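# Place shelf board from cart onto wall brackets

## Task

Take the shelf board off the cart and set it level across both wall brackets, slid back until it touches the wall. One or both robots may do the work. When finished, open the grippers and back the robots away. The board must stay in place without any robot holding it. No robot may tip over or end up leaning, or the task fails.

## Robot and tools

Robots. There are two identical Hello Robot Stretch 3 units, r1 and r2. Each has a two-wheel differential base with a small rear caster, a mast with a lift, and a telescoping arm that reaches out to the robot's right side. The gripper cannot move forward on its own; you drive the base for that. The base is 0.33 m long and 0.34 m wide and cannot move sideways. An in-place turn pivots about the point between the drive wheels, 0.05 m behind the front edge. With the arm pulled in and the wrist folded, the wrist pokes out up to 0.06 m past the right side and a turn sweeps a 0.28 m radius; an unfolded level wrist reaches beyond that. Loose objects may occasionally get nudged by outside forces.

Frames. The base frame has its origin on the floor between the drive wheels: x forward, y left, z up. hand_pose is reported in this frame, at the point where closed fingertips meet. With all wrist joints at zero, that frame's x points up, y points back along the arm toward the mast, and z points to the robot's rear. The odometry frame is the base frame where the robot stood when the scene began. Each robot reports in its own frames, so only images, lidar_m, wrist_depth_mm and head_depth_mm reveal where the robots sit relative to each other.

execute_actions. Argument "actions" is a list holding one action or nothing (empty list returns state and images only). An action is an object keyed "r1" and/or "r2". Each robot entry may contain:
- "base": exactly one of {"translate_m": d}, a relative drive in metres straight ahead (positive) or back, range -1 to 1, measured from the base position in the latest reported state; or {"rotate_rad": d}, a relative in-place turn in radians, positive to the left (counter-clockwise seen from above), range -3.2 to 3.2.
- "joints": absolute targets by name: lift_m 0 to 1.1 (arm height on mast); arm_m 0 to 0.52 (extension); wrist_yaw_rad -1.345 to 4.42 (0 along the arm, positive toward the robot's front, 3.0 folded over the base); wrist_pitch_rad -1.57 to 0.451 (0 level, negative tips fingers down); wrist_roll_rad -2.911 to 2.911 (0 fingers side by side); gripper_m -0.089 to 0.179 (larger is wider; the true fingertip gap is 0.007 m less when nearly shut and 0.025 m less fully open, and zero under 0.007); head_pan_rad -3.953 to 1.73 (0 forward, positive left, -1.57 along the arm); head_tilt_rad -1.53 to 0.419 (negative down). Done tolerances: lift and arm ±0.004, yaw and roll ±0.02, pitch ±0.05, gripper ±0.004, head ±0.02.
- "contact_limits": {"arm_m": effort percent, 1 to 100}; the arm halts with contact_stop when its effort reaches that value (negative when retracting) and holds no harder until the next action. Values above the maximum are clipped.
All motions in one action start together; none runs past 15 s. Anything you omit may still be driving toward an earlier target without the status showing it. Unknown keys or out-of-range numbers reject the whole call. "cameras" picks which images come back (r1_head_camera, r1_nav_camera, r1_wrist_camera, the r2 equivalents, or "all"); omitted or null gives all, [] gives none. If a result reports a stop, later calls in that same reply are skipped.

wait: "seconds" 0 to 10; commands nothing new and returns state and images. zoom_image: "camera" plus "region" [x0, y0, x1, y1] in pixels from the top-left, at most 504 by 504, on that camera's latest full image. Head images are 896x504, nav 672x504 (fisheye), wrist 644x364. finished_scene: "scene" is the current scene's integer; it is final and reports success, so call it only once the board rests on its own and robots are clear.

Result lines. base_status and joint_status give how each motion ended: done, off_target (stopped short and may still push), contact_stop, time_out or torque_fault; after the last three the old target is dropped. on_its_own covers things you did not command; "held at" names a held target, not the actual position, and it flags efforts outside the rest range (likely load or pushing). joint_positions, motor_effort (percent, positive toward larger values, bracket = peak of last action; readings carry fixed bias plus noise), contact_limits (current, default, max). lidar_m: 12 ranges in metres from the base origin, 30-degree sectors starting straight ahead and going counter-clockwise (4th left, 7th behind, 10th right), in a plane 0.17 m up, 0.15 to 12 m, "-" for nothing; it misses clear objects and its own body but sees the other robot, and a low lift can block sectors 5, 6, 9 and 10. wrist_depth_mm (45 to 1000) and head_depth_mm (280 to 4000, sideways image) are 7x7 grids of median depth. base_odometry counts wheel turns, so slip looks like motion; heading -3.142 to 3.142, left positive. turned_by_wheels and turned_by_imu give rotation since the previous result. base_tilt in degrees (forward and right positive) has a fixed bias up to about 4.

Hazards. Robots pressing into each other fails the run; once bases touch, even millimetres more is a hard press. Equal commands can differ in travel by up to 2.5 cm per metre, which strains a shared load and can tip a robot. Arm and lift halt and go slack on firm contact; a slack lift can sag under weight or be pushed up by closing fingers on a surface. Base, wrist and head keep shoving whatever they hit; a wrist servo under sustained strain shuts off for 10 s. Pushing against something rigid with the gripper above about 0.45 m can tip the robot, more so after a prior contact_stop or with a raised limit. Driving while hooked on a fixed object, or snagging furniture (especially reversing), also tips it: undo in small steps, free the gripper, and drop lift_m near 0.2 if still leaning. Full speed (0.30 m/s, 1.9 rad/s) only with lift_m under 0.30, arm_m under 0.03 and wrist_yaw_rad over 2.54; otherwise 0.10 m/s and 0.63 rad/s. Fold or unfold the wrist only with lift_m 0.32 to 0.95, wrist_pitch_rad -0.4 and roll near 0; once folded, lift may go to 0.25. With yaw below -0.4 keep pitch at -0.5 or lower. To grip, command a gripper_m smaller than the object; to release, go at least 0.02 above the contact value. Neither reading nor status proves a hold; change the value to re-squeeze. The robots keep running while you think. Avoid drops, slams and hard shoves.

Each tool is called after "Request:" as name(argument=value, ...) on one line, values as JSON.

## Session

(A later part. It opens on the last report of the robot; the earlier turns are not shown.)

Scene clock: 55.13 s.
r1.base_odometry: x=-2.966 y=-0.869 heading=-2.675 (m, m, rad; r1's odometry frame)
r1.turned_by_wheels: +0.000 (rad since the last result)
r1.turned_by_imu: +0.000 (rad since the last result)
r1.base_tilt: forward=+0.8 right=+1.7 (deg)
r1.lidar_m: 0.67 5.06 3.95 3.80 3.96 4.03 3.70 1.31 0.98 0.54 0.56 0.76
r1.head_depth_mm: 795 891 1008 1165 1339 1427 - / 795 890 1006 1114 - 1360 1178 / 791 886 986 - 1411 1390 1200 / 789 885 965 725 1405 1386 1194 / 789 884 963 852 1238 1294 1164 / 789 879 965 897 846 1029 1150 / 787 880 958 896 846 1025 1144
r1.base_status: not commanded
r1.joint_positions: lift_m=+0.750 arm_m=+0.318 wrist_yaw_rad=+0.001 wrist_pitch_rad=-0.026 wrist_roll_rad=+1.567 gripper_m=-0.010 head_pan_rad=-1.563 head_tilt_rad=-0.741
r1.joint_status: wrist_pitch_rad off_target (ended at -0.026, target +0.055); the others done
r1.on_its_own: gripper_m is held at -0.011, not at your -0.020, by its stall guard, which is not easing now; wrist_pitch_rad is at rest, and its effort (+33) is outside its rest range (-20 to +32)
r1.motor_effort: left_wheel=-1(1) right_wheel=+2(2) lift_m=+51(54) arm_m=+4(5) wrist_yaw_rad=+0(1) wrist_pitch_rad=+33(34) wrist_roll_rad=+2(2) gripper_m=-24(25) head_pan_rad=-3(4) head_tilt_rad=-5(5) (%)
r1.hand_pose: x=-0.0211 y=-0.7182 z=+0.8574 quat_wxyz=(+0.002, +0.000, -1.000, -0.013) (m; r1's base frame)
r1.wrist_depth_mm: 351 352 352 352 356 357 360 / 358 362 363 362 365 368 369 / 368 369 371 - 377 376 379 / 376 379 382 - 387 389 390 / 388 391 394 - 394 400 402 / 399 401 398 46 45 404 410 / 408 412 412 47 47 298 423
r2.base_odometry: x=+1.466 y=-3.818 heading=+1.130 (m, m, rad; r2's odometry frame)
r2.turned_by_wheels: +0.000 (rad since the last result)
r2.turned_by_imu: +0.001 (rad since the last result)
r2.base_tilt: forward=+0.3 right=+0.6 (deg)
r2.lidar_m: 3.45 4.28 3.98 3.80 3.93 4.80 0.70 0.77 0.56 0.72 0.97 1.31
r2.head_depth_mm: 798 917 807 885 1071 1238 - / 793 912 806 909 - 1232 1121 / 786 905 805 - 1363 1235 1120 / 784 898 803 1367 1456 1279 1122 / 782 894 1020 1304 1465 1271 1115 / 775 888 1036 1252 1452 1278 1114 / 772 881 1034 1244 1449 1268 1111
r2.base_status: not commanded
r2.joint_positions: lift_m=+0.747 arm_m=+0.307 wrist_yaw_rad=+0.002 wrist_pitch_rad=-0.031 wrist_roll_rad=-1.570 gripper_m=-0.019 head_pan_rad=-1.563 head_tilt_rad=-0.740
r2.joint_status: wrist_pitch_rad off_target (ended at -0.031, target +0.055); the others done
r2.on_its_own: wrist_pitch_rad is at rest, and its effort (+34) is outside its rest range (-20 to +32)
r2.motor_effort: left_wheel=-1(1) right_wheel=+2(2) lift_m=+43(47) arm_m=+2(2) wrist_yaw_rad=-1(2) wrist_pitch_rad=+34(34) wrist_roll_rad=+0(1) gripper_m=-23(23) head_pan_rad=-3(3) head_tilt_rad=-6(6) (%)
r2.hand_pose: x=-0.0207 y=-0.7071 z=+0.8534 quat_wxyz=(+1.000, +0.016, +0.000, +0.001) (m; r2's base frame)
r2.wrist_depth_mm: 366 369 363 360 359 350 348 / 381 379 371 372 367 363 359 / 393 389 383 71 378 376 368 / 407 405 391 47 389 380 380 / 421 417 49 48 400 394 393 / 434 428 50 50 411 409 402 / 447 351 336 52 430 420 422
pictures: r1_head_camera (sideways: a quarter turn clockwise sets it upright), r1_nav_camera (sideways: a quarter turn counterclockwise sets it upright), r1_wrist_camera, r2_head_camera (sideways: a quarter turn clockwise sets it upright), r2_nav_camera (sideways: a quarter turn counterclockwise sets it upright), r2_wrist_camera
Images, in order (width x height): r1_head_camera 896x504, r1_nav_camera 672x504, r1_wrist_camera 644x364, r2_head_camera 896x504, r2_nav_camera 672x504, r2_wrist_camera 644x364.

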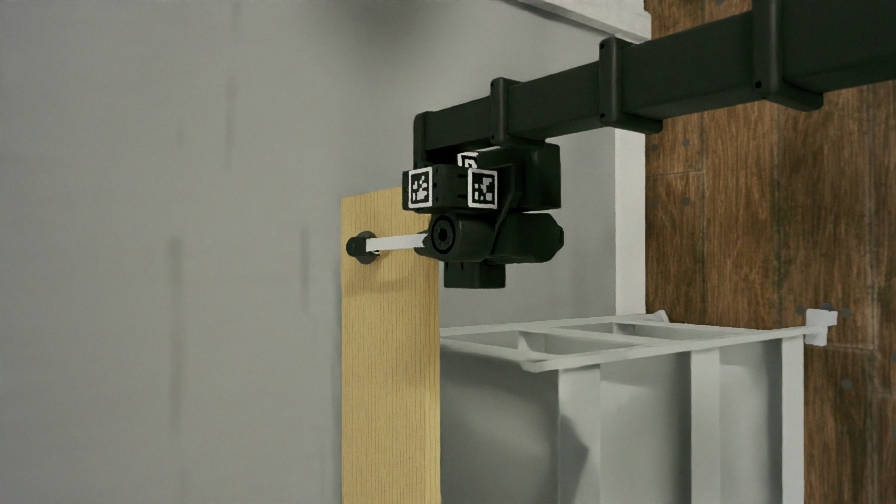

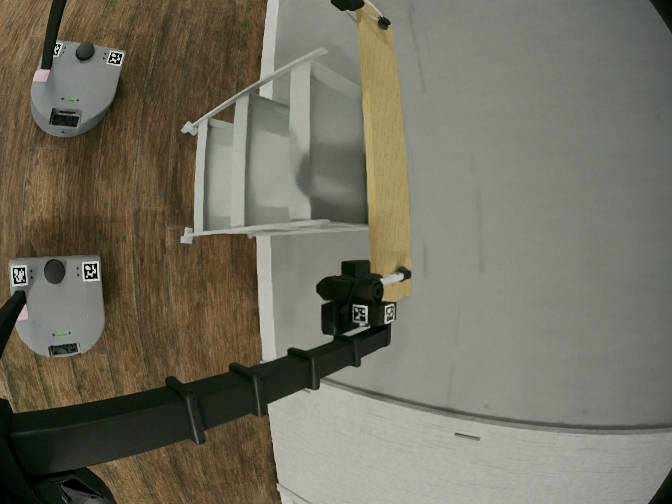

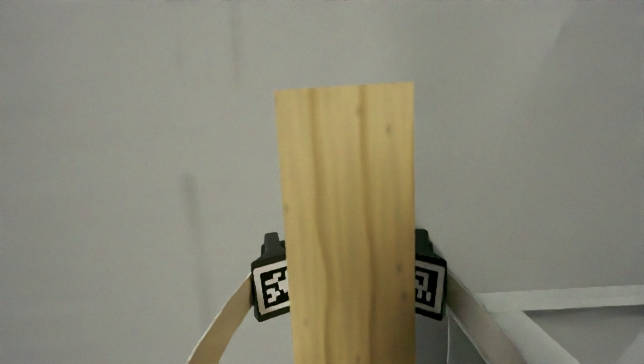

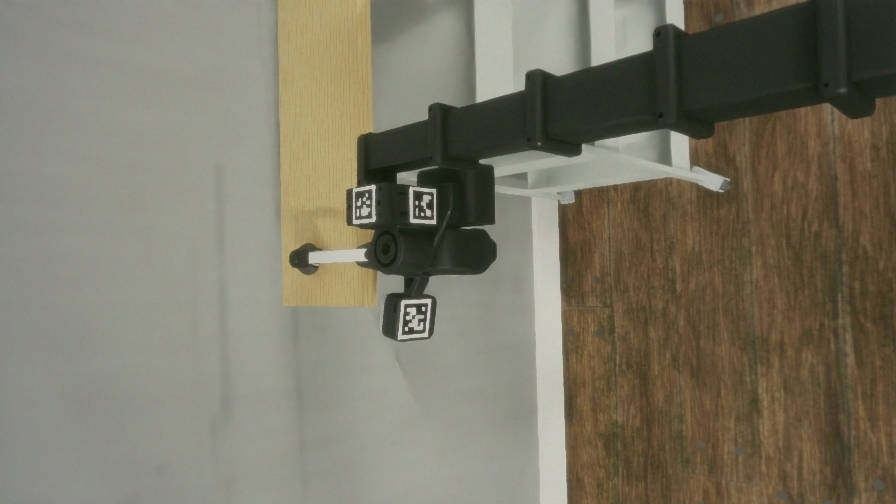

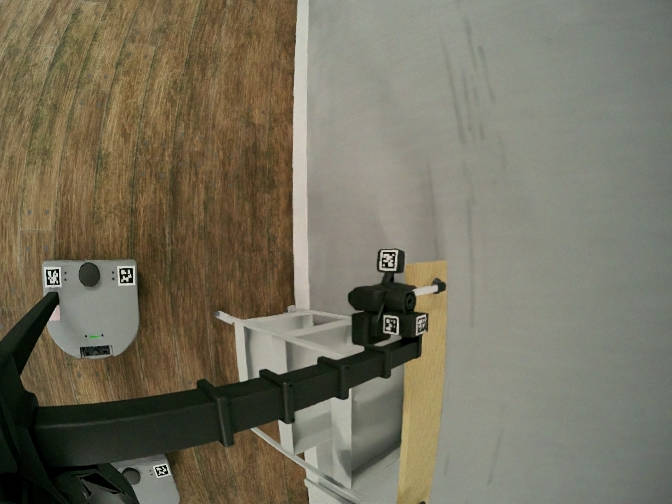

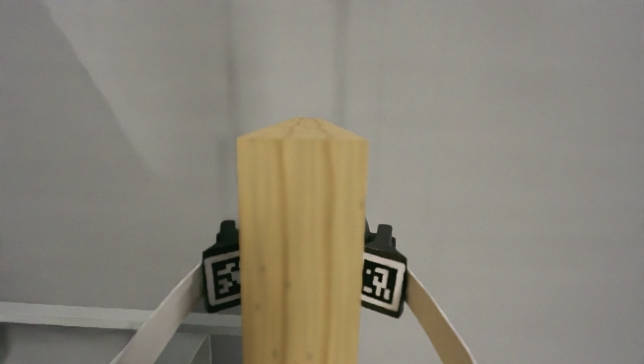

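Request:
execute_actions(actions=[{"r1": {"base": {"translate_m": 0.5}, "joints": {"lift_m": 0.82, "head_pan_rad": -1.57, "head_tilt_rad": -0.75}}, "r2": {"base": {"translate_m": 0.498}, "joints": {"lift_m": 0.817, "head_pan_rad": -0.4, "head_tilt_rad": -0.27}}}])

Scene clock: 61.97 s.
r1.base_odometry: x=-3.413 y=-1.094 heading=-2.675 (m, m, rad; r1's odometry frame)
r1.turned_by_wheels: +0.000 (rad since the last result)
r1.turned_by_imu: -0.001 (rad since the last result)
r1.base_tilt: forward=+0.8 right=+1.8 (deg)
r1.lidar_m: 0.66 4.53 3.96 3.81 3.94 4.53 3.71 1.34 0.56 0.53 0.98 1.34
r1.head_depth_mm: 796 888 1007 998 - - 1154 / 794 888 990 - 866 1039 1156 / 791 888 964 - 852 1037 1156 / 791 882 799 - 851 1033 1152 / 790 882 755 1124 1293 1354 1166 / 788 881 753 1148 1360 1379 1194 / 787 879 751 1149 1360 1382 1197
r1.base_status: done
r1.joint_positions: lift_m=+0.820 arm_m=+0.318 wrist_yaw_rad=-0.001 wrist_pitch_rad=-0.026 wrist_roll_rad=+1.567 gripper_m=-0.010 head_pan_rad=-1.563 head_tilt_rad=-0.741
r1.joint_status: all done
r1.on_its_own: gripper_m is held at -0.011, not at your -0.020, by its stall guard, which is not easing now; wrist_pitch_rad is at rest, and its effort (+33) is outside its rest range (-20 to +32)
r1.motor_effort: left_wheel=-2(2) right_wheel=+5(9) lift_m=+52(52) arm_m=+5(4) wrist_yaw_rad=+1(2) wrist_pitch_rad=+33(33) wrist_roll_rad=+2(2) gripper_m=-23(24) head_pan_rad=-3(3) head_tilt_rad=-5(5) (%)
r1.hand_pose: x=-0.0217 y=-0.7182 z=+0.9273 quat_wxyz=(+0.002, -0.001, -1.000, -0.013) (m; r1's base frame)
r1.wrist_depth_mm: 350 354 353 354 359 356 284 / 357 361 361 364 364 365 293 / 366 370 371 - 375 376 300 / 376 377 378 - 385 383 305 / 386 388 389 - 394 324 292 / 399 397 403 46 45 406 265 / 406 407 416 47 47 421 422
r2.base_odometry: x=+1.679 y=-3.368 heading=+1.130 (m, m, rad; r2's odometry frame)
r2.turned_by_wheels: +0.000 (rad since the last result)
r2.turned_by_imu: +0.000 (rad since the last result)
r2.base_tilt: forward=+0.1 right=+0.5 (deg)
r2.lidar_m: 3.39 3.77 3.98 3.82 3.96 5.35 0.70 0.86 0.97 0.93 0.96 1.30
r2.head_depth_mm: 1089 1132 1180 1226 1281 1334 1351 / 1243 1294 1356 1427 1496 1573 1432 / 1450 1525 1596 1694 1794 1747 1425 / 1731 1836 1960 2071 2177 1823 1432 / 2152 2322 2522 2723 2476 1814 1429 / 2836 3128 3406 3618 2485 1826 1434 / 2969 3188 3343 3486 2476 1828 1429
r2.base_status: done
r2.joint_positions: lift_m=+0.817 arm_m=+0.307 wrist_yaw_rad=+0.001 wrist_pitch_rad=-0.032 wrist_roll_rad=-1.571 gripper_m=-0.019 head_pan_rad=-0.407 head_tilt_rad=-0.280
r2.joint_status: all done
r2.on_its_own: wrist_pitch_rad is at rest, and its effort (+35) is outside its rest range (-20 to +32)
r2.motor_effort: left_wheel=+1(4) right_wheel=-1(7) lift_m=+43(46) arm_m=+2(3) wrist_yaw_rad=-1(1) wrist_pitch_rad=+35(35) wrist_roll_rad=+1(0) gripper_m=-23(23) head_pan_rad=+3(35) head_tilt_rad=+6(44) (%)
r2.hand_pose: x=-0.0210 y=-0.7071 z=+0.9232 quat_wxyz=(+1.000, +0.016, +0.000, +0.000) (m; r2's base frame)
r2.wrist_depth_mm: 363 360 357 351 349 347 342 / 374 368 369 363 361 353 350 / 380 383 376 67 369 368 362 / 395 392 384 47 378 373 369 / 412 405 49 49 392 393 385 / 424 421 50 50 403 401 398 / 441 431 425 52 422 415 410
pictures: r1_head_camera (sideways: a quarter turn clockwise sets it upright), r1_nav_camera (sideways: a quarter turn counterclockwise sets it upright), r1_wrist_camera, r2_head_camera (sideways: a quarter turn clockwise sets it upright), r2_nav_camera (sideways: a quarter turn counterclockwise sets it upright), r2_wrist_camera
Images, in order (width x height): r1_head_camera 896x504, r1_nav_camera 672x504, r1_wrist_camera 644x364, r2_head_camera 896x504, r2_nav_camera 672x504, r2_wrist_camera 644x364.

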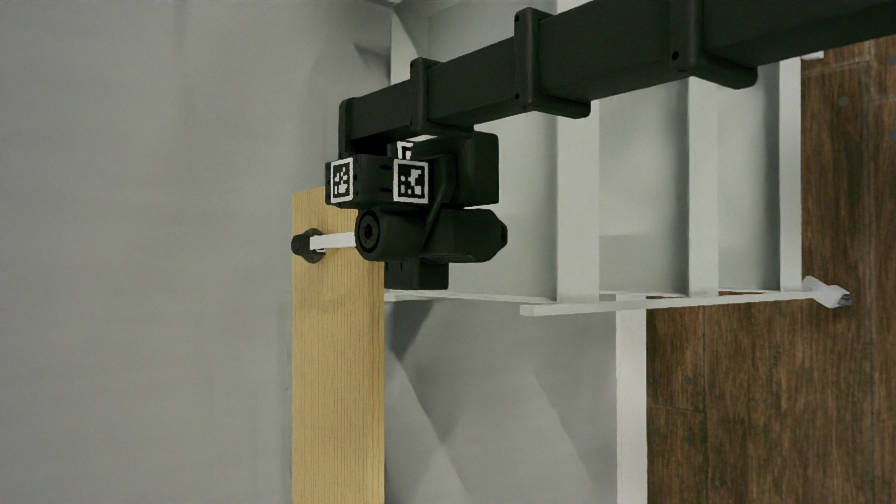

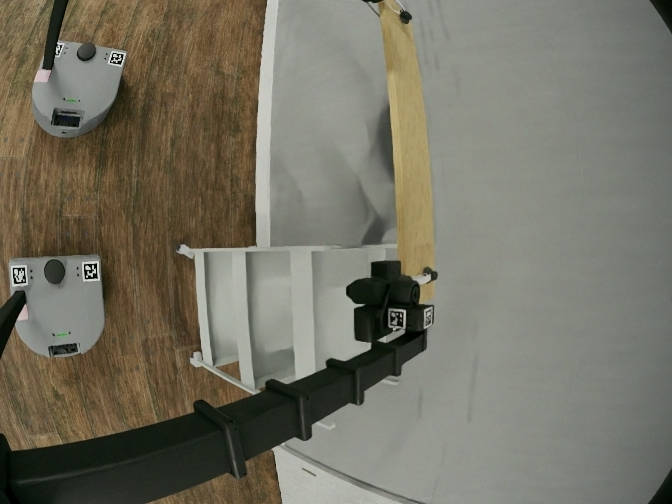

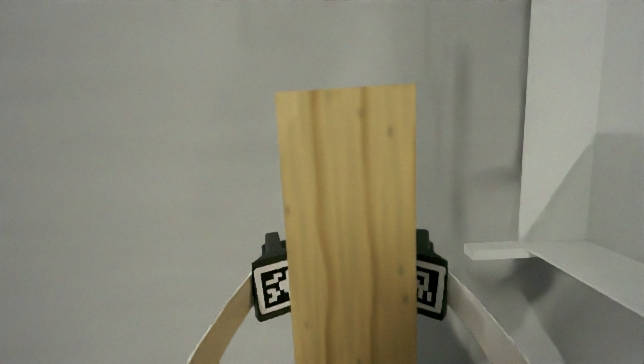

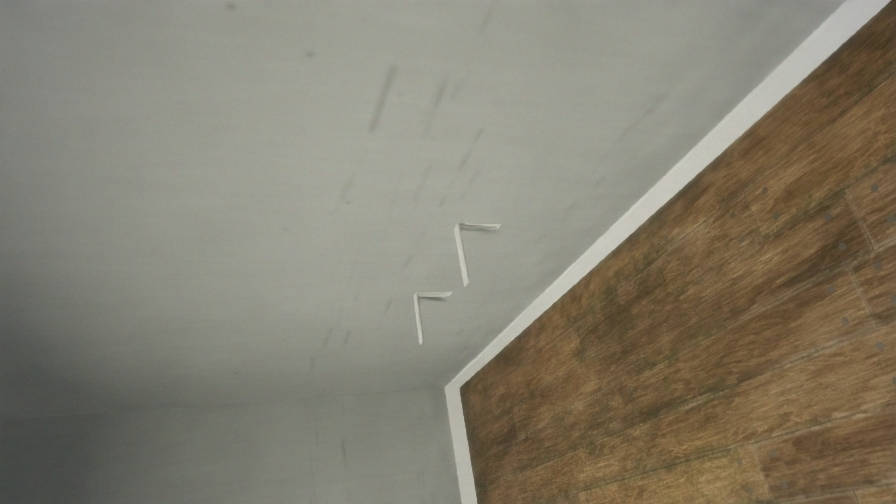

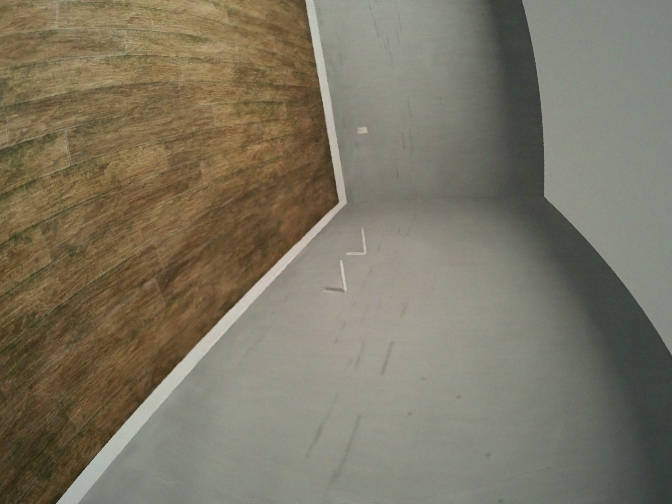

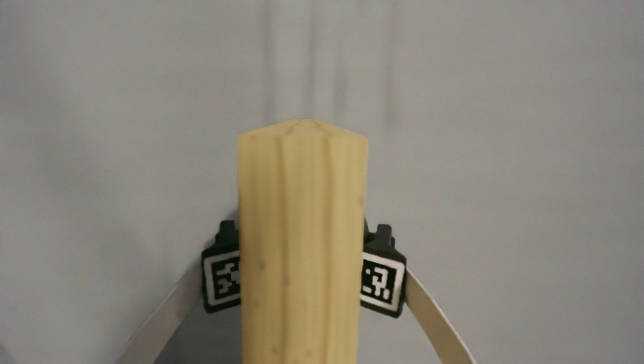

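Request:
execute_actions(actions=[])

Scene clock: 62.37 s.
r1.base_odometry: x=-3.413 y=-1.094 heading=-2.675 (m, m, rad; r1's odometry frame)
r1.turned_by_wheels: +0.000 (rad since the last result)
r1.turned_by_imu: +0.000 (rad since the last result)
r1.base_tilt: forward=+0.7 right=+1.7 (deg)
r1.lidar_m: 0.66 4.52 3.96 3.80 3.97 4.53 3.76 1.34 0.56 0.53 0.98 1.34
r1.head_depth_mm: 795 890 1007 998 - - 1155 / 792 889 985 - 868 1034 1152 / 794 885 967 - 854 1031 1158 / 791 881 797 - 853 1028 1151 / 789 882 756 1126 1299 1350 1175 / 787 878 754 1148 1357 1380 1198 / 786 879 750 1146 1356 1383 1189
r1.base_status: done
r1.joint_positions: lift_m=+0.820 arm_m=+0.318 wrist_yaw_rad=-0.001 wrist_pitch_rad=-0.026 wrist_roll_rad=+1.567 gripper_m=-0.010 head_pan_rad=-1.563 head_tilt_rad=-0.741
r1.joint_status: all done
r1.on_its_own: gripper_m is held at -0.011, not at your -0.020, by its stall guard, which is not easing now; wrist_pitch_rad is at rest, and its effort (+33) is outside its rest range (-20 to +32)
r1.motor_effort: left_wheel=-2(2) right_wheel=+5(9) lift_m=+52(52) arm_m=+5(4) wrist_yaw_rad=+2(2) wrist_pitch_rad=+33(33) wrist_roll_rad=+2(2) gripper_m=-24(24) head_pan_rad=-3(3) head_tilt_rad=-6(5) (%)
r1.hand_pose: x=-0.0217 y=-0.7182 z=+0.9273 quat_wxyz=(+0.002, -0.001, -1.000, -0.013) (m; r1's base frame)
r1.wrist_depth_mm: 348 350 352 351 357 359 283 / 358 361 361 361 365 367 294 / 365 366 371 - 375 377 300 / 376 379 379 - 384 382 304 / 386 386 391 - 398 325 292 / 400 396 398 46 45 410 264 / 406 411 412 47 47 422 421
r2.base_odometry: x=+1.679 y=-3.368 heading=+1.130 (m, m, rad; r2's odometry frame)
r2.turned_by_wheels: +0.000 (rad since the last result)
r2.turned_by_imu: +0.000 (rad since the last result)
r2.base_tilt: forward=+0.2 right=+0.5 (deg)
r2.lidar_m: 3.38 3.75 3.99 3.81 3.93 5.34 0.70 0.86 0.96 0.93 0.96 1.30
r2.head_depth_mm: 1086 1136 1179 1218 1274 1342 1346 / 1244 1299 1358 1419 1490 1575 1431 / 1454 1519 1599 1689 1794 1750 1435 / 1725 1850 1958 2065 2178 1822 1433 / 2148 2306 2521 2741 2492 1824 1432 / 2848 3183 3431 3563 2506 1824 1435 / 3028 3187 3352 3446 2509 1838 1433
r2.base_status: done
r2.joint_positions: lift_m=+0.817 arm_m=+0.307 wrist_yaw_rad=+0.001 wrist_pitch_rad=-0.032 wrist_roll_rad=-1.571 gripper_m=-0.019 head_pan_rad=-0.407 head_tilt_rad=-0.280
r2.joint_status: all done
r2.on_its_own: wrist_pitch_rad is at rest, and its effort (+35) is outside its rest range (-20 to +32)
r2.motor_effort: left_wheel=+1(4) right_wheel=-1(7) lift_m=+43(46) arm_m=+2(3) wrist_yaw_rad=-1(1) wrist_pitch_rad=+35(35) wrist_roll_rad=+0(0) gripper_m=-23(23) head_pan_rad=+3(35) head_tilt_rad=+6(44) (%)
r2.hand_pose: x=-0.0210 y=-0.7071 z=+0.9232 quat_wxyz=(+1.000, +0.016, +0.000, +0.000) (m; r2's base frame)
r2.wrist_depth_mm: 362 359 352 352 348 347 344 / 374 370 364 362 358 354 354 / 383 382 374 67 368 366 360 / 399 393 384 47 379 375 373 / 416 407 49 49 393 389 384 / 423 418 50 50 403 398 395 / 439 436 421 52 422 415 409
pictures: r1_head_camera (sideways: a quarter turn clockwise sets it upright), r1_nav_camera (sideways: a quarter turn counterclockwise sets it upright), r1_wrist_camera, r2_head_camera (sideways: a quarter turn clockwise sets it upright), r2_nav_camera (sideways: a quarter turn counterclockwise sets it upright), r2_wrist_camera
Images, in order (width x height): r1_head_camera 896x504, r1_nav_camera 672x504, r1_wrist_camera 644x364, r2_head_camera 896x504, r2_nav_camera 672x504, r2_wrist_camera 644x364.

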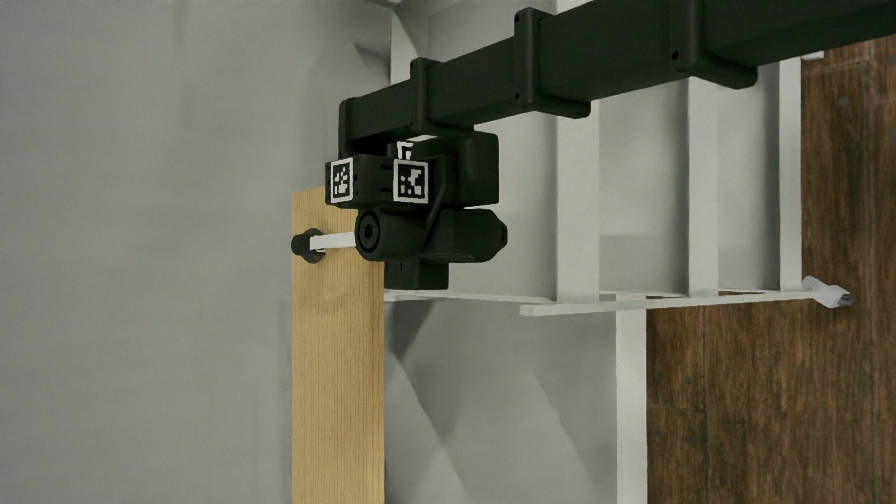

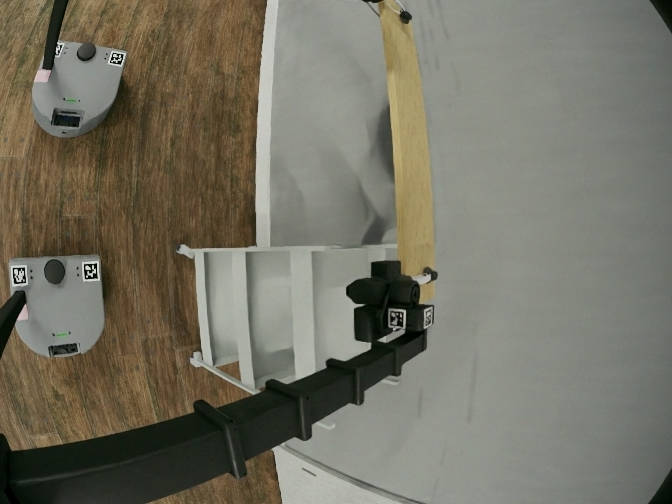

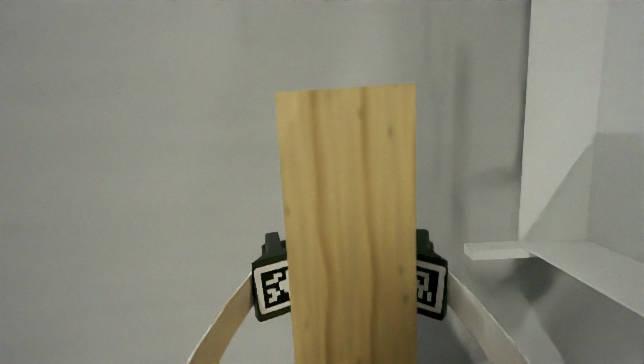

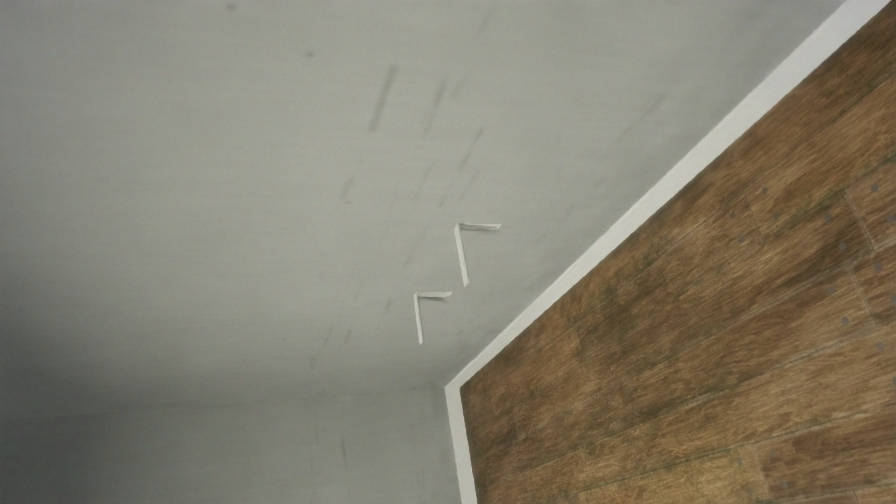

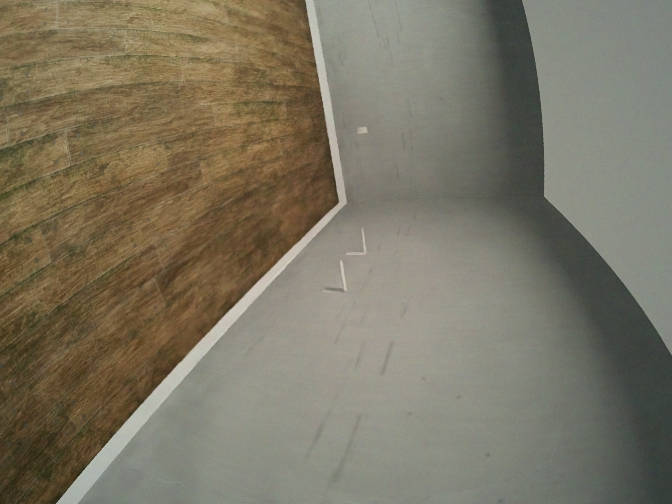

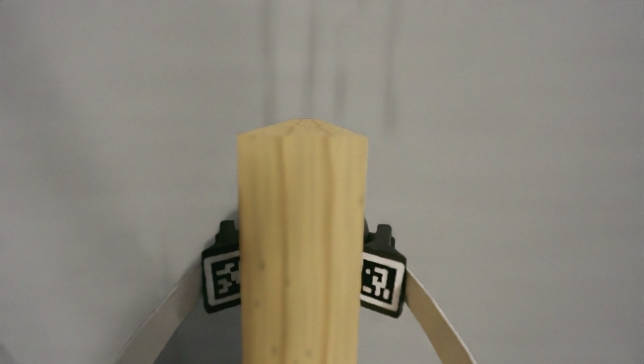

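Request:
execute_actions(actions=[{"r1": {"base": {"translate_m": 0.45}}, "r2": {"base": {"translate_m": 0.448}}}], cameras=["r1_nav_camera", "r1_wrist_camera", "r2_head_camera", "r2_wrist_camera"])

Scene clock: 68.53 s.
r1.base_odometry: x=-3.815 y=-1.296 heading=-2.676 (m, m, rad; r1's odometry frame)
r1.turned_by_wheels: +0.000 (rad since the last result)
r1.turned_by_imu: -0.001 (rad since the last result)
r1.base_tilt: forward=+0.8 right=+1.7 (deg)
r1.lidar_m: 0.66 4.04 3.95 3.78 3.95 4.99 3.74 0.77 0.66 0.94 0.98 1.34
r1.head_depth_mm: 793 890 1010 1140 - - 1179 / 792 886 988 - 1404 1394 1197 / 790 884 966 - 1366 1383 1200 / 789 886 799 - 1361 1391 1198 / 788 881 754 1149 1365 1384 1194 / 788 879 753 1147 1359 1381 1191 / 785 878 753 1141 1354 1385 1192
r1.base_status: done
r1.joint_positions: lift_m=+0.820 arm_m=+0.318 wrist_yaw_rad=-0.003 wrist_pitch_rad=-0.026 wrist_roll_rad=+1.567 gripper_m=-0.010 head_pan_rad=-1.563 head_tilt_rad=-0.741
r1.joint_status: not commanded
r1.on_its_own: gripper_m is held at -0.011, not at your -0.020, by its stall guard, which is not easing now; wrist_pitch_rad is at rest, and its effort (+33) is outside its rest range (-20 to +32)
r1.motor_effort: left_wheel=-2(2) right_wheel=+5(11) lift_m=+51(52) arm_m=+4(5) wrist_yaw_rad=+2(2) wrist_pitch_rad=+33(33) wrist_roll_rad=+2(2) gripper_m=-24(24) head_pan_rad=-4(3) head_tilt_rad=-5(4) (%)
r1.hand_pose: x=-0.0221 y=-0.7182 z=+0.9273 quat_wxyz=(+0.002, -0.001, -1.000, -0.013) (m; r1's base frame)
r1.wrist_depth_mm: 350 350 353 356 355 359 357 / 357 358 363 364 363 369 368 / 364 368 370 - 375 376 381 / 375 376 379 - 386 386 388 / 384 387 386 - 392 394 401 / 393 397 400 45 - 405 409 / 408 404 412 47 47 419 419
r2.base_odometry: x=+1.870 y=-2.963 heading=+1.130 (m, m, rad; r2's odometry frame)
r2.turned_by_wheels: +0.000 (rad since the last result)
r2.turned_by_imu: +0.000 (rad since the last result)
r2.base_tilt: forward=+0.2 right=+0.7 (deg)
r2.lidar_m: 3.19 3.30 3.98 3.81 3.94 5.35 0.70 1.24 0.96 0.92 0.95 1.29
r2.head_depth_mm: 1083 1122 1164 1212 1263 1316 1344 / 1234 1280 1342 1408 1475 1562 1431 / 1432 1499 1589 1673 1744 1755 1427 / 1719 1822 1934 2057 2168 1814 1434 / 2136 2301 2486 2716 2511 1824 1436 / 2721 2871 3057 3258 2499 1808 1432 / 2660 2771 2928 3116 2505 1831 1437
r2.base_status: done
r2.joint_positions: lift_m=+0.817 arm_m=+0.307 wrist_yaw_rad=+0.002 wrist_pitch_rad=-0.032 wrist_roll_rad=-1.571 gripper_m=-0.019 head_pan_rad=-0.407 head_tilt_rad=-0.280
r2.joint_status: not commanded
r2.on_its_own: wrist_pitch_rad is at rest, and its effort (+35) is outside its rest range (-20 to +32)
r2.motor_effort: left_wheel=+2(5) right_wheel=-2(6) lift_m=+43(43) arm_m=+2(3) wrist_yaw_rad=-2(2) wrist_pitch_rad=+35(35) wrist_roll_rad=+0(0) gripper_m=-23(22) head_pan_rad=+2(3) head_tilt_rad=+6(6) (%)
r2.hand_pose: x=-0.0207 y=-0.7071 z=+0.9232 quat_wxyz=(+1.000, +0.016, +0.000, +0.001) (m; r2's base frame)
r2.wrist_depth_mm: 354 353 348 346 339 340 336 / 366 364 358 352 351 347 346 / 377 373 367 60 361 355 354 / 388 390 372 48 375 368 364 / 404 400 49 49 381 382 377 / 419 416 50 51 392 390 389 / 428 430 419 52 415 409 400
pictures: r1_nav_camera (sideways: a quarter turn counterclockwise sets it upright), r1_wrist_camera, r2_head_camera (sideways: a quarter turn clockwise sets it upright), r2_wrist_camera
Images, in order (width x height): r1_nav_camera 672x504, r1_wrist_camera 644x364, r2_head_camera 896x504, r2_wrist_camera 644x364.

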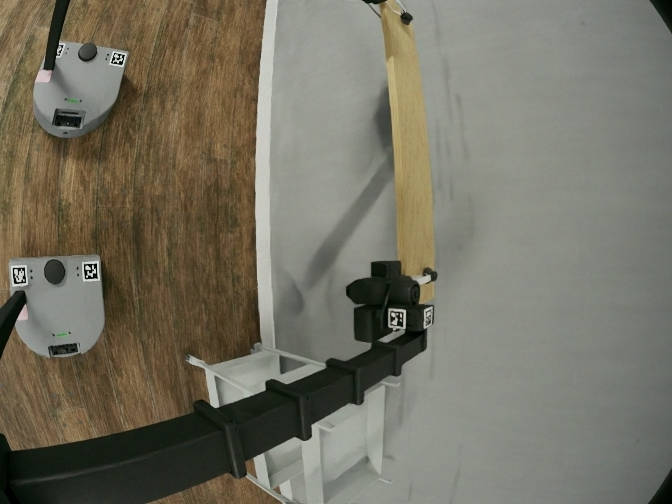

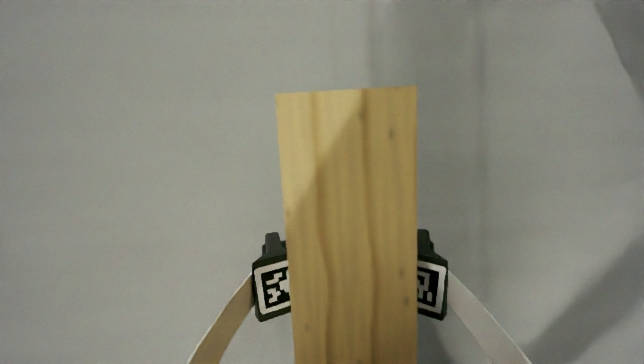

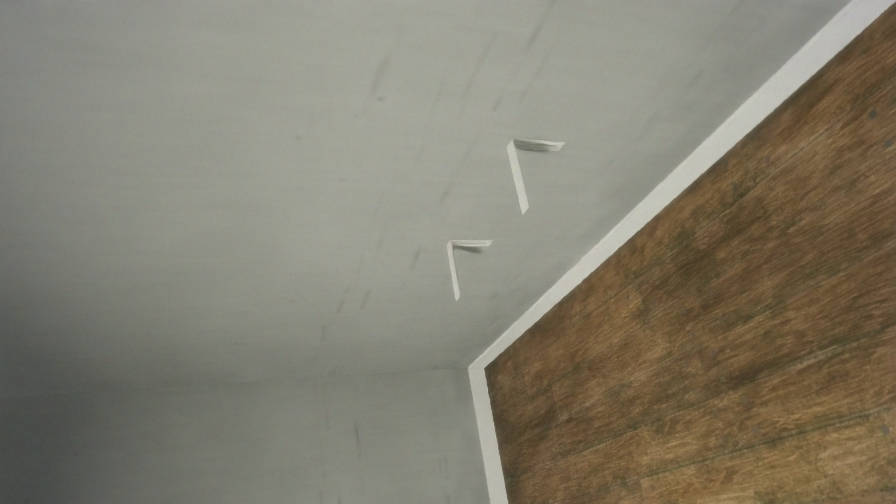

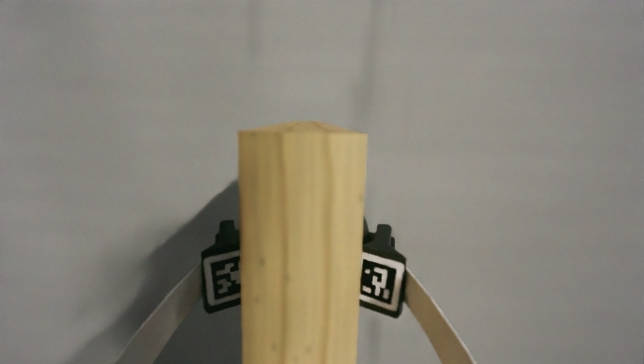

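Request:
zoom_image(camera="r2_head_camera", region=[430, 100, 800, 320])

Region (430, 100, 800, 320) of r2_head_camera's 896x504 image, scaled by 1.362, with more detail than that image has; it fills the top 300 rows of this view, and the rest is white.

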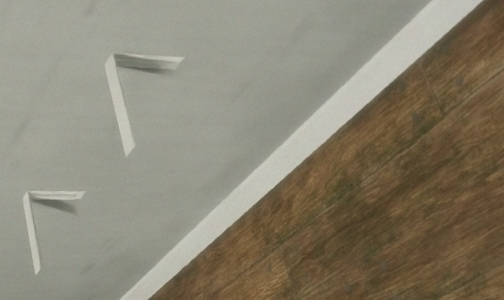

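Request:
execute_actions(actions=[{"r1": {"base": {"translate_m": 1.0}, "joints": {"lift_m": 0.70}}, "r2": {"base": {"translate_m": 0.996}, "joints": {"lift_m": 0.697, "head_pan_rad": -0.9, "head_tilt_rad": -0.5}}}], cameras=["r1_nav_camera", "r1_wrist_camera", "r2_head_camera", "r2_wrist_camera", "r2_nav_camera"])

Scene clock: 80.60 s.
r1.base_odometry: x=-4.708 y=-1.745 heading=-2.676 (m, m, rad; r1's odometry frame)
r1.turned_by_wheels: +0.000 (rad since the last result)
r1.turned_by_imu: -0.003 (rad since the last result)
r1.base_tilt: forward=+0.6 right=+1.7 (deg)
r1.lidar_m: 0.66 3.02 3.96 3.80 3.94 5.33 3.77 1.34 0.97 0.94 0.97 1.32
r1.head_depth_mm: 792 885 1003 1161 1376 1393 - / 788 881 1000 1137 1298 - 1200 / 785 880 997 1077 1452 1389 1200 / 787 877 977 787 1429 1386 1200 / 782 873 974 821 1353 1381 1196 / 780 876 968 818 1349 1376 1197 / 779 872 969 818 1346 1377 1191
r1.base_status: done
r1.joint_positions: lift_m=+0.700 arm_m=+0.318 wrist_yaw_rad=-0.004 wrist_pitch_rad=-0.026 wrist_roll_rad=+1.567 gripper_m=-0.010 head_pan_rad=-1.563 head_tilt_rad=-0.741
r1.joint_status: all done
r1.on_its_own: gripper_m is held at -0.011, not at your -0.020, by its stall guard, which is not easing now; wrist_pitch_rad is at rest, and its effort (+33) is outside its rest range (-20 to +32)
r1.motor_effort: left_wheel=-2(3) right_wheel=+6(13) lift_m=+40(48) arm_m=+4(5) wrist_yaw_rad=+3(3) wrist_pitch_rad=+33(33) wrist_roll_rad=+2(2) gripper_m=-24(24) head_pan_rad=-3(3) head_tilt_rad=-4(4) (%)
r1.hand_pose: x=-0.0224 y=-0.7182 z=+0.8076 quat_wxyz=(+0.002, -0.002, -1.000, -0.013) (m; r1's base frame)
r1.wrist_depth_mm: 345 346 350 351 353 355 356 / 351 351 358 356 361 362 362 / 360 364 367 - 370 370 374 / 368 372 375 - 377 378 384 / 381 381 382 - 386 392 392 / 388 390 391 45 - 400 404 / 396 401 401 46 46 409 417
r2.base_odometry: x=+2.295 y=-2.062 heading=+1.130 (m, m, rad; r2's odometry frame)
r2.turned_by_wheels: +0.000 (rad since the last result)
r2.turned_by_imu: +0.000 (rad since the last result)
r2.base_tilt: forward=+0.2 right=+0.5 (deg)
r2.lidar_m: 2.20 2.27 3.06 3.84 3.97 5.37 0.70 1.31 0.94 0.90 0.93 1.25
r2.head_depth_mm: 743 803 874 957 1045 1178 1236 / 787 855 935 1029 1148 1297 1242 / 841 915 1011 1121 1262 1407 1235 / 895 982 1089 1221 1390 1481 1232 / 963 1061 1189 1324 1561 1479 1235 / 1039 1160 1308 1501 1729 1483 1229 / 1129 1270 1454 1704 1832 1483 1230
r2.base_status: done
r2.joint_positions: lift_m=+0.697 arm_m=+0.307 wrist_yaw_rad=+0.004 wrist_pitch_rad=-0.032 wrist_roll_rad=-1.571 gripper_m=-0.019 head_pan_rad=-0.893 head_tilt_rad=-0.493
r2.joint_status: all done
r2.on_its_own: wrist_pitch_rad is at rest, and its effort (+35) is outside its rest range (-20 to +32)
r2.motor_effort: left_wheel=+2(5) right_wheel=-3(5) lift_m=+36(36) arm_m=+2(2) wrist_yaw_rad=-4(3) wrist_pitch_rad=+35(35) wrist_roll_rad=+0(0) gripper_m=-23(23) head_pan_rad=-3(30) head_tilt_rad=-5(29) (%)
r2.hand_pose: x=-0.0201 y=-0.7071 z=+0.8033 quat_wxyz=(+1.000, +0.017, +0.000, +0.002) (m; r2's base frame)
r2.wrist_depth_mm: 337 333 329 327 325 318 316 / 346 344 339 338 330 329 324 / 356 354 348 48 342 341 337 / 369 364 357 49 354 348 346 / 381 375 50 50 364 363 357 / 392 392 51 51 377 371 373 / 414 407 396 53 390 387 380
pictures: r1_nav_camera (sideways: a quarter turn counterclockwise sets it upright), r1_wrist_camera, r2_head_camera (sideways: a quarter turn clockwise sets it upright), r2_nav_camera (sideways: a quarter turn counterclockwise sets it upright), r2_wrist_camera
Images, in order (width x height): r1_nav_camera 672x504, r1_wrist_camera 644x364, r2_head_camera 896x504, r2_nav_camera 672x504, r2_wrist_camera 644x364.

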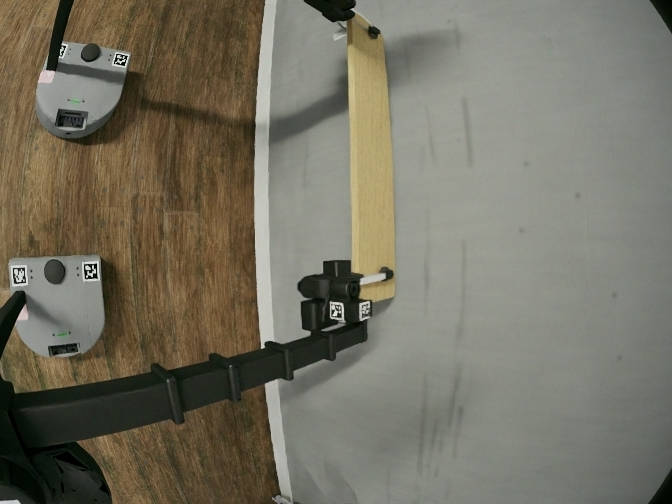

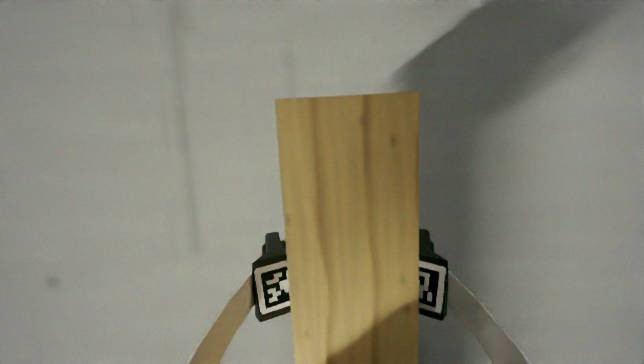

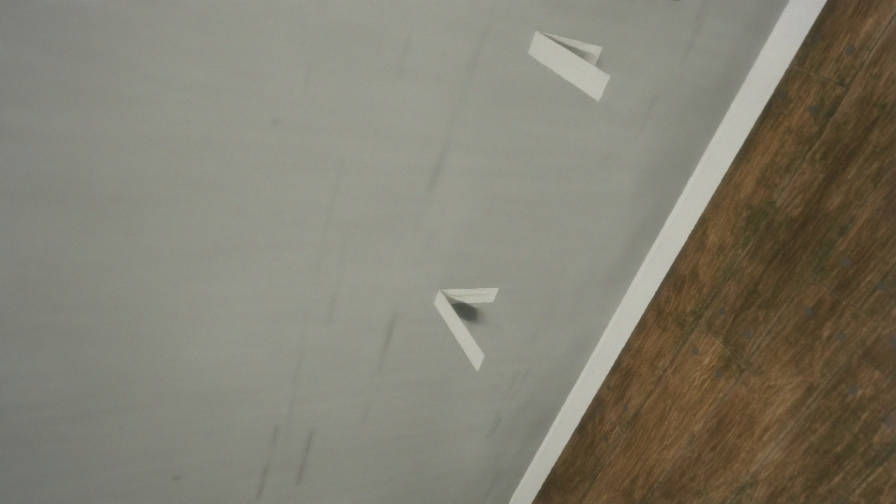

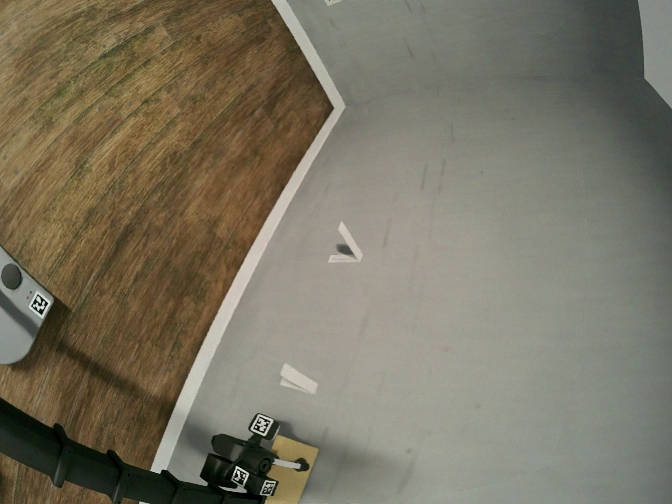

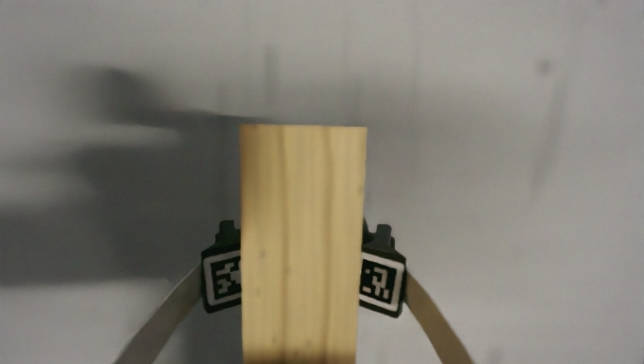

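Request:
execute_actions(actions=[{"r1": {"base": {"translate_m": 0.68}}, "r2": {"base": {"translate_m": 0.677}, "joints": {"head_pan_rad": -1.7, "head_tilt_rad": -0.75}}}], cameras=["r1_head_camera", "r1_wrist_camera", "r2_head_camera", "r2_wrist_camera"])

Scene clock: 89.10 s.
r1.base_odometry: x=-5.316 y=-2.051 heading=-2.676 (m, m, rad; r1's odometry frame)
r1.turned_by_wheels: +0.000 (rad since the last result)
r1.turned_by_imu: -0.002 (rad since the last result)
r1.base_tilt: forward=+0.6 right=+1.7 (deg)
r1.lidar_m: 0.66 2.33 3.18 3.81 3.94 5.37 2.13 1.33 0.97 0.93 0.96 1.31
r1.head_depth_mm: 784 877 998 1153 1370 1394 - / 785 876 993 1130 1301 - 1204 / 781 873 989 1076 1441 1389 1202 / 779 873 970 788 1423 1381 1200 / 780 868 967 818 1342 1386 1196 / 776 865 960 817 1336 1384 1188 / 774 866 963 817 1335 1375 1190
r1.base_status: done
r1.joint_positions: lift_m=+0.700 arm_m=+0.318 wrist_yaw_rad=-0.006 wrist_pitch_rad=-0.026 wrist_roll_rad=+1.567 gripper_m=-0.010 head_pan_rad=-1.563 head_tilt_rad=-0.741
r1.joint_status: not commanded
r1.on_its_own: gripper_m is held at -0.011, not at your -0.020, by its stall guard, which is not easing now; wrist_pitch_rad is at rest, and its effort (+33) is outside its rest range (-20 to +32)
r1.motor_effort: left_wheel=-2(3) right_wheel=+7(13) lift_m=+39(40) arm_m=+5(4) wrist_yaw_rad=+4(5) wrist_pitch_rad=+33(33) wrist_roll_rad=+2(2) gripper_m=-24(24) head_pan_rad=-3(3) head_tilt_rad=-5(5) (%)
r1.hand_pose: x=-0.0228 y=-0.7182 z=+0.8076 quat_wxyz=(+0.002, -0.003, -1.000, -0.013) (m; r1's base frame)
r1.wrist_depth_mm: 342 340 343 347 347 349 352 / 347 352 354 352 357 358 362 / 357 356 359 - 362 365 369 / 363 363 370 - 373 374 375 / 373 373 376 - 384 382 385 / 383 385 387 - - 392 396 / 392 391 401 46 223 407 404
r2.base_odometry: x=+2.583 y=-1.450 heading=+1.131 (m, m, rad; r2's odometry frame)
r2.turned_by_wheels: +0.000 (rad since the last result)
r2.turned_by_imu: +0.000 (rad since the last result)
r2.base_tilt: forward=+0.1 right=+0.3 (deg)
r2.lidar_m: 1.52 1.57 2.12 3.85 3.98 5.36 0.70 1.29 0.93 0.89 0.92 1.24
r2.head_depth_mm: 798 925 868 1350 1498 1295 1145 / 785 903 867 1311 1503 1313 - / 767 885 866 1231 - 1267 1121 / 754 863 865 - 1441 1280 1116 / 740 848 868 1140 1423 1282 1116 / 724 829 947 1148 1382 1278 1117 / 712 812 941 1119 1381 1280 1109
r2.base_status: done
r2.joint_positions: lift_m=+0.697 arm_m=+0.307 wrist_yaw_rad=+0.005 wrist_pitch_rad=-0.032 wrist_roll_rad=-1.571 gripper_m=-0.019 head_pan_rad=-1.693 head_tilt_rad=-0.740
r2.joint_status: all done
r2.on_its_own: wrist_pitch_rad is at rest, and its effort (+35) is outside its rest range (-20 to +32)
r2.motor_effort: left_wheel=+3(7) right_wheel=-4(4) lift_m=+37(36) arm_m=+2(2) wrist_yaw_rad=-4(5) wrist_pitch_rad=+35(35) wrist_roll_rad=+0(1) gripper_m=-23(23) head_pan_rad=-4(35) head_tilt_rad=-6(32) (%)
r2.hand_pose: x=-0.0198 y=-0.7071 z=+0.8033 quat_wxyz=(+1.000, +0.017, +0.000, +0.003) (m; r2's base frame)
r2.wrist_depth_mm: 187 315 313 312 308 306 303 / 331 319 327 323 319 314 312 / 341 337 333 49 326 322 319 / 355 353 346 49 337 331 330 / 365 362 51 51 351 344 340 / 379 372 51 52 357 356 351 / 393 386 383 53 371 368 366
pictures: r1_head_camera (sideways: a quarter turn clockwise sets it upright), r1_wrist_camera, r2_head_camera (sideways: a quarter turn clockwise sets it upright), r2_wrist_camera
Images, in order (width x height): r1_head_camera 896x504, r1_wrist_camera 644x364, r2_head_camera 896x504, r2_wrist_camera 644x364.

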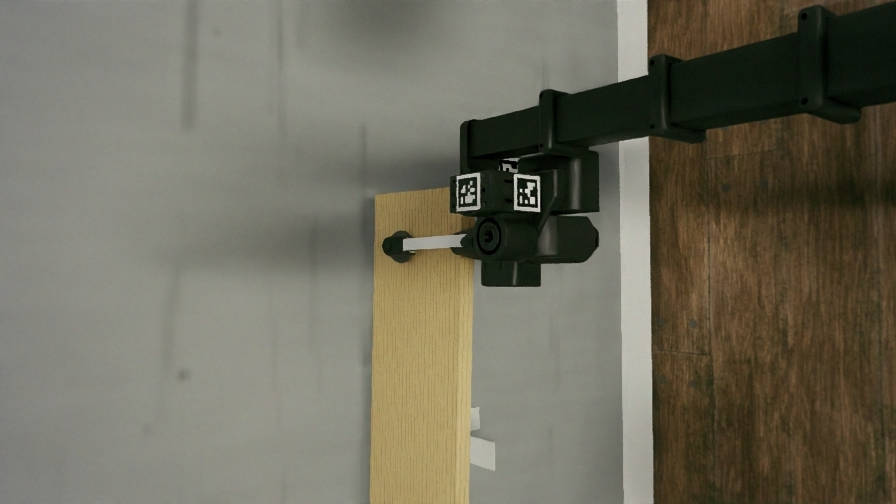

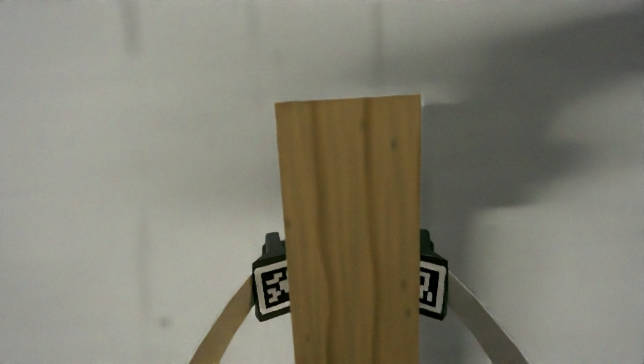

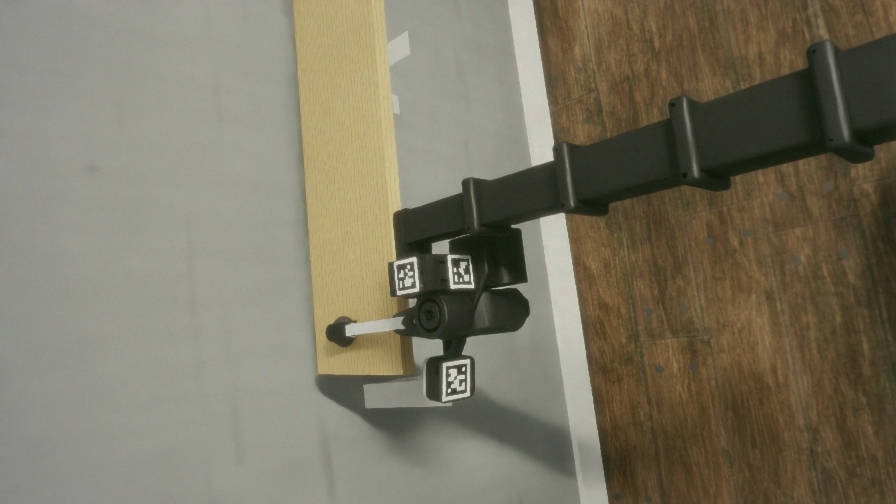

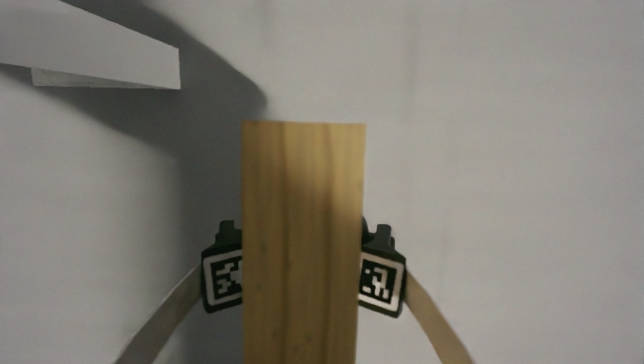

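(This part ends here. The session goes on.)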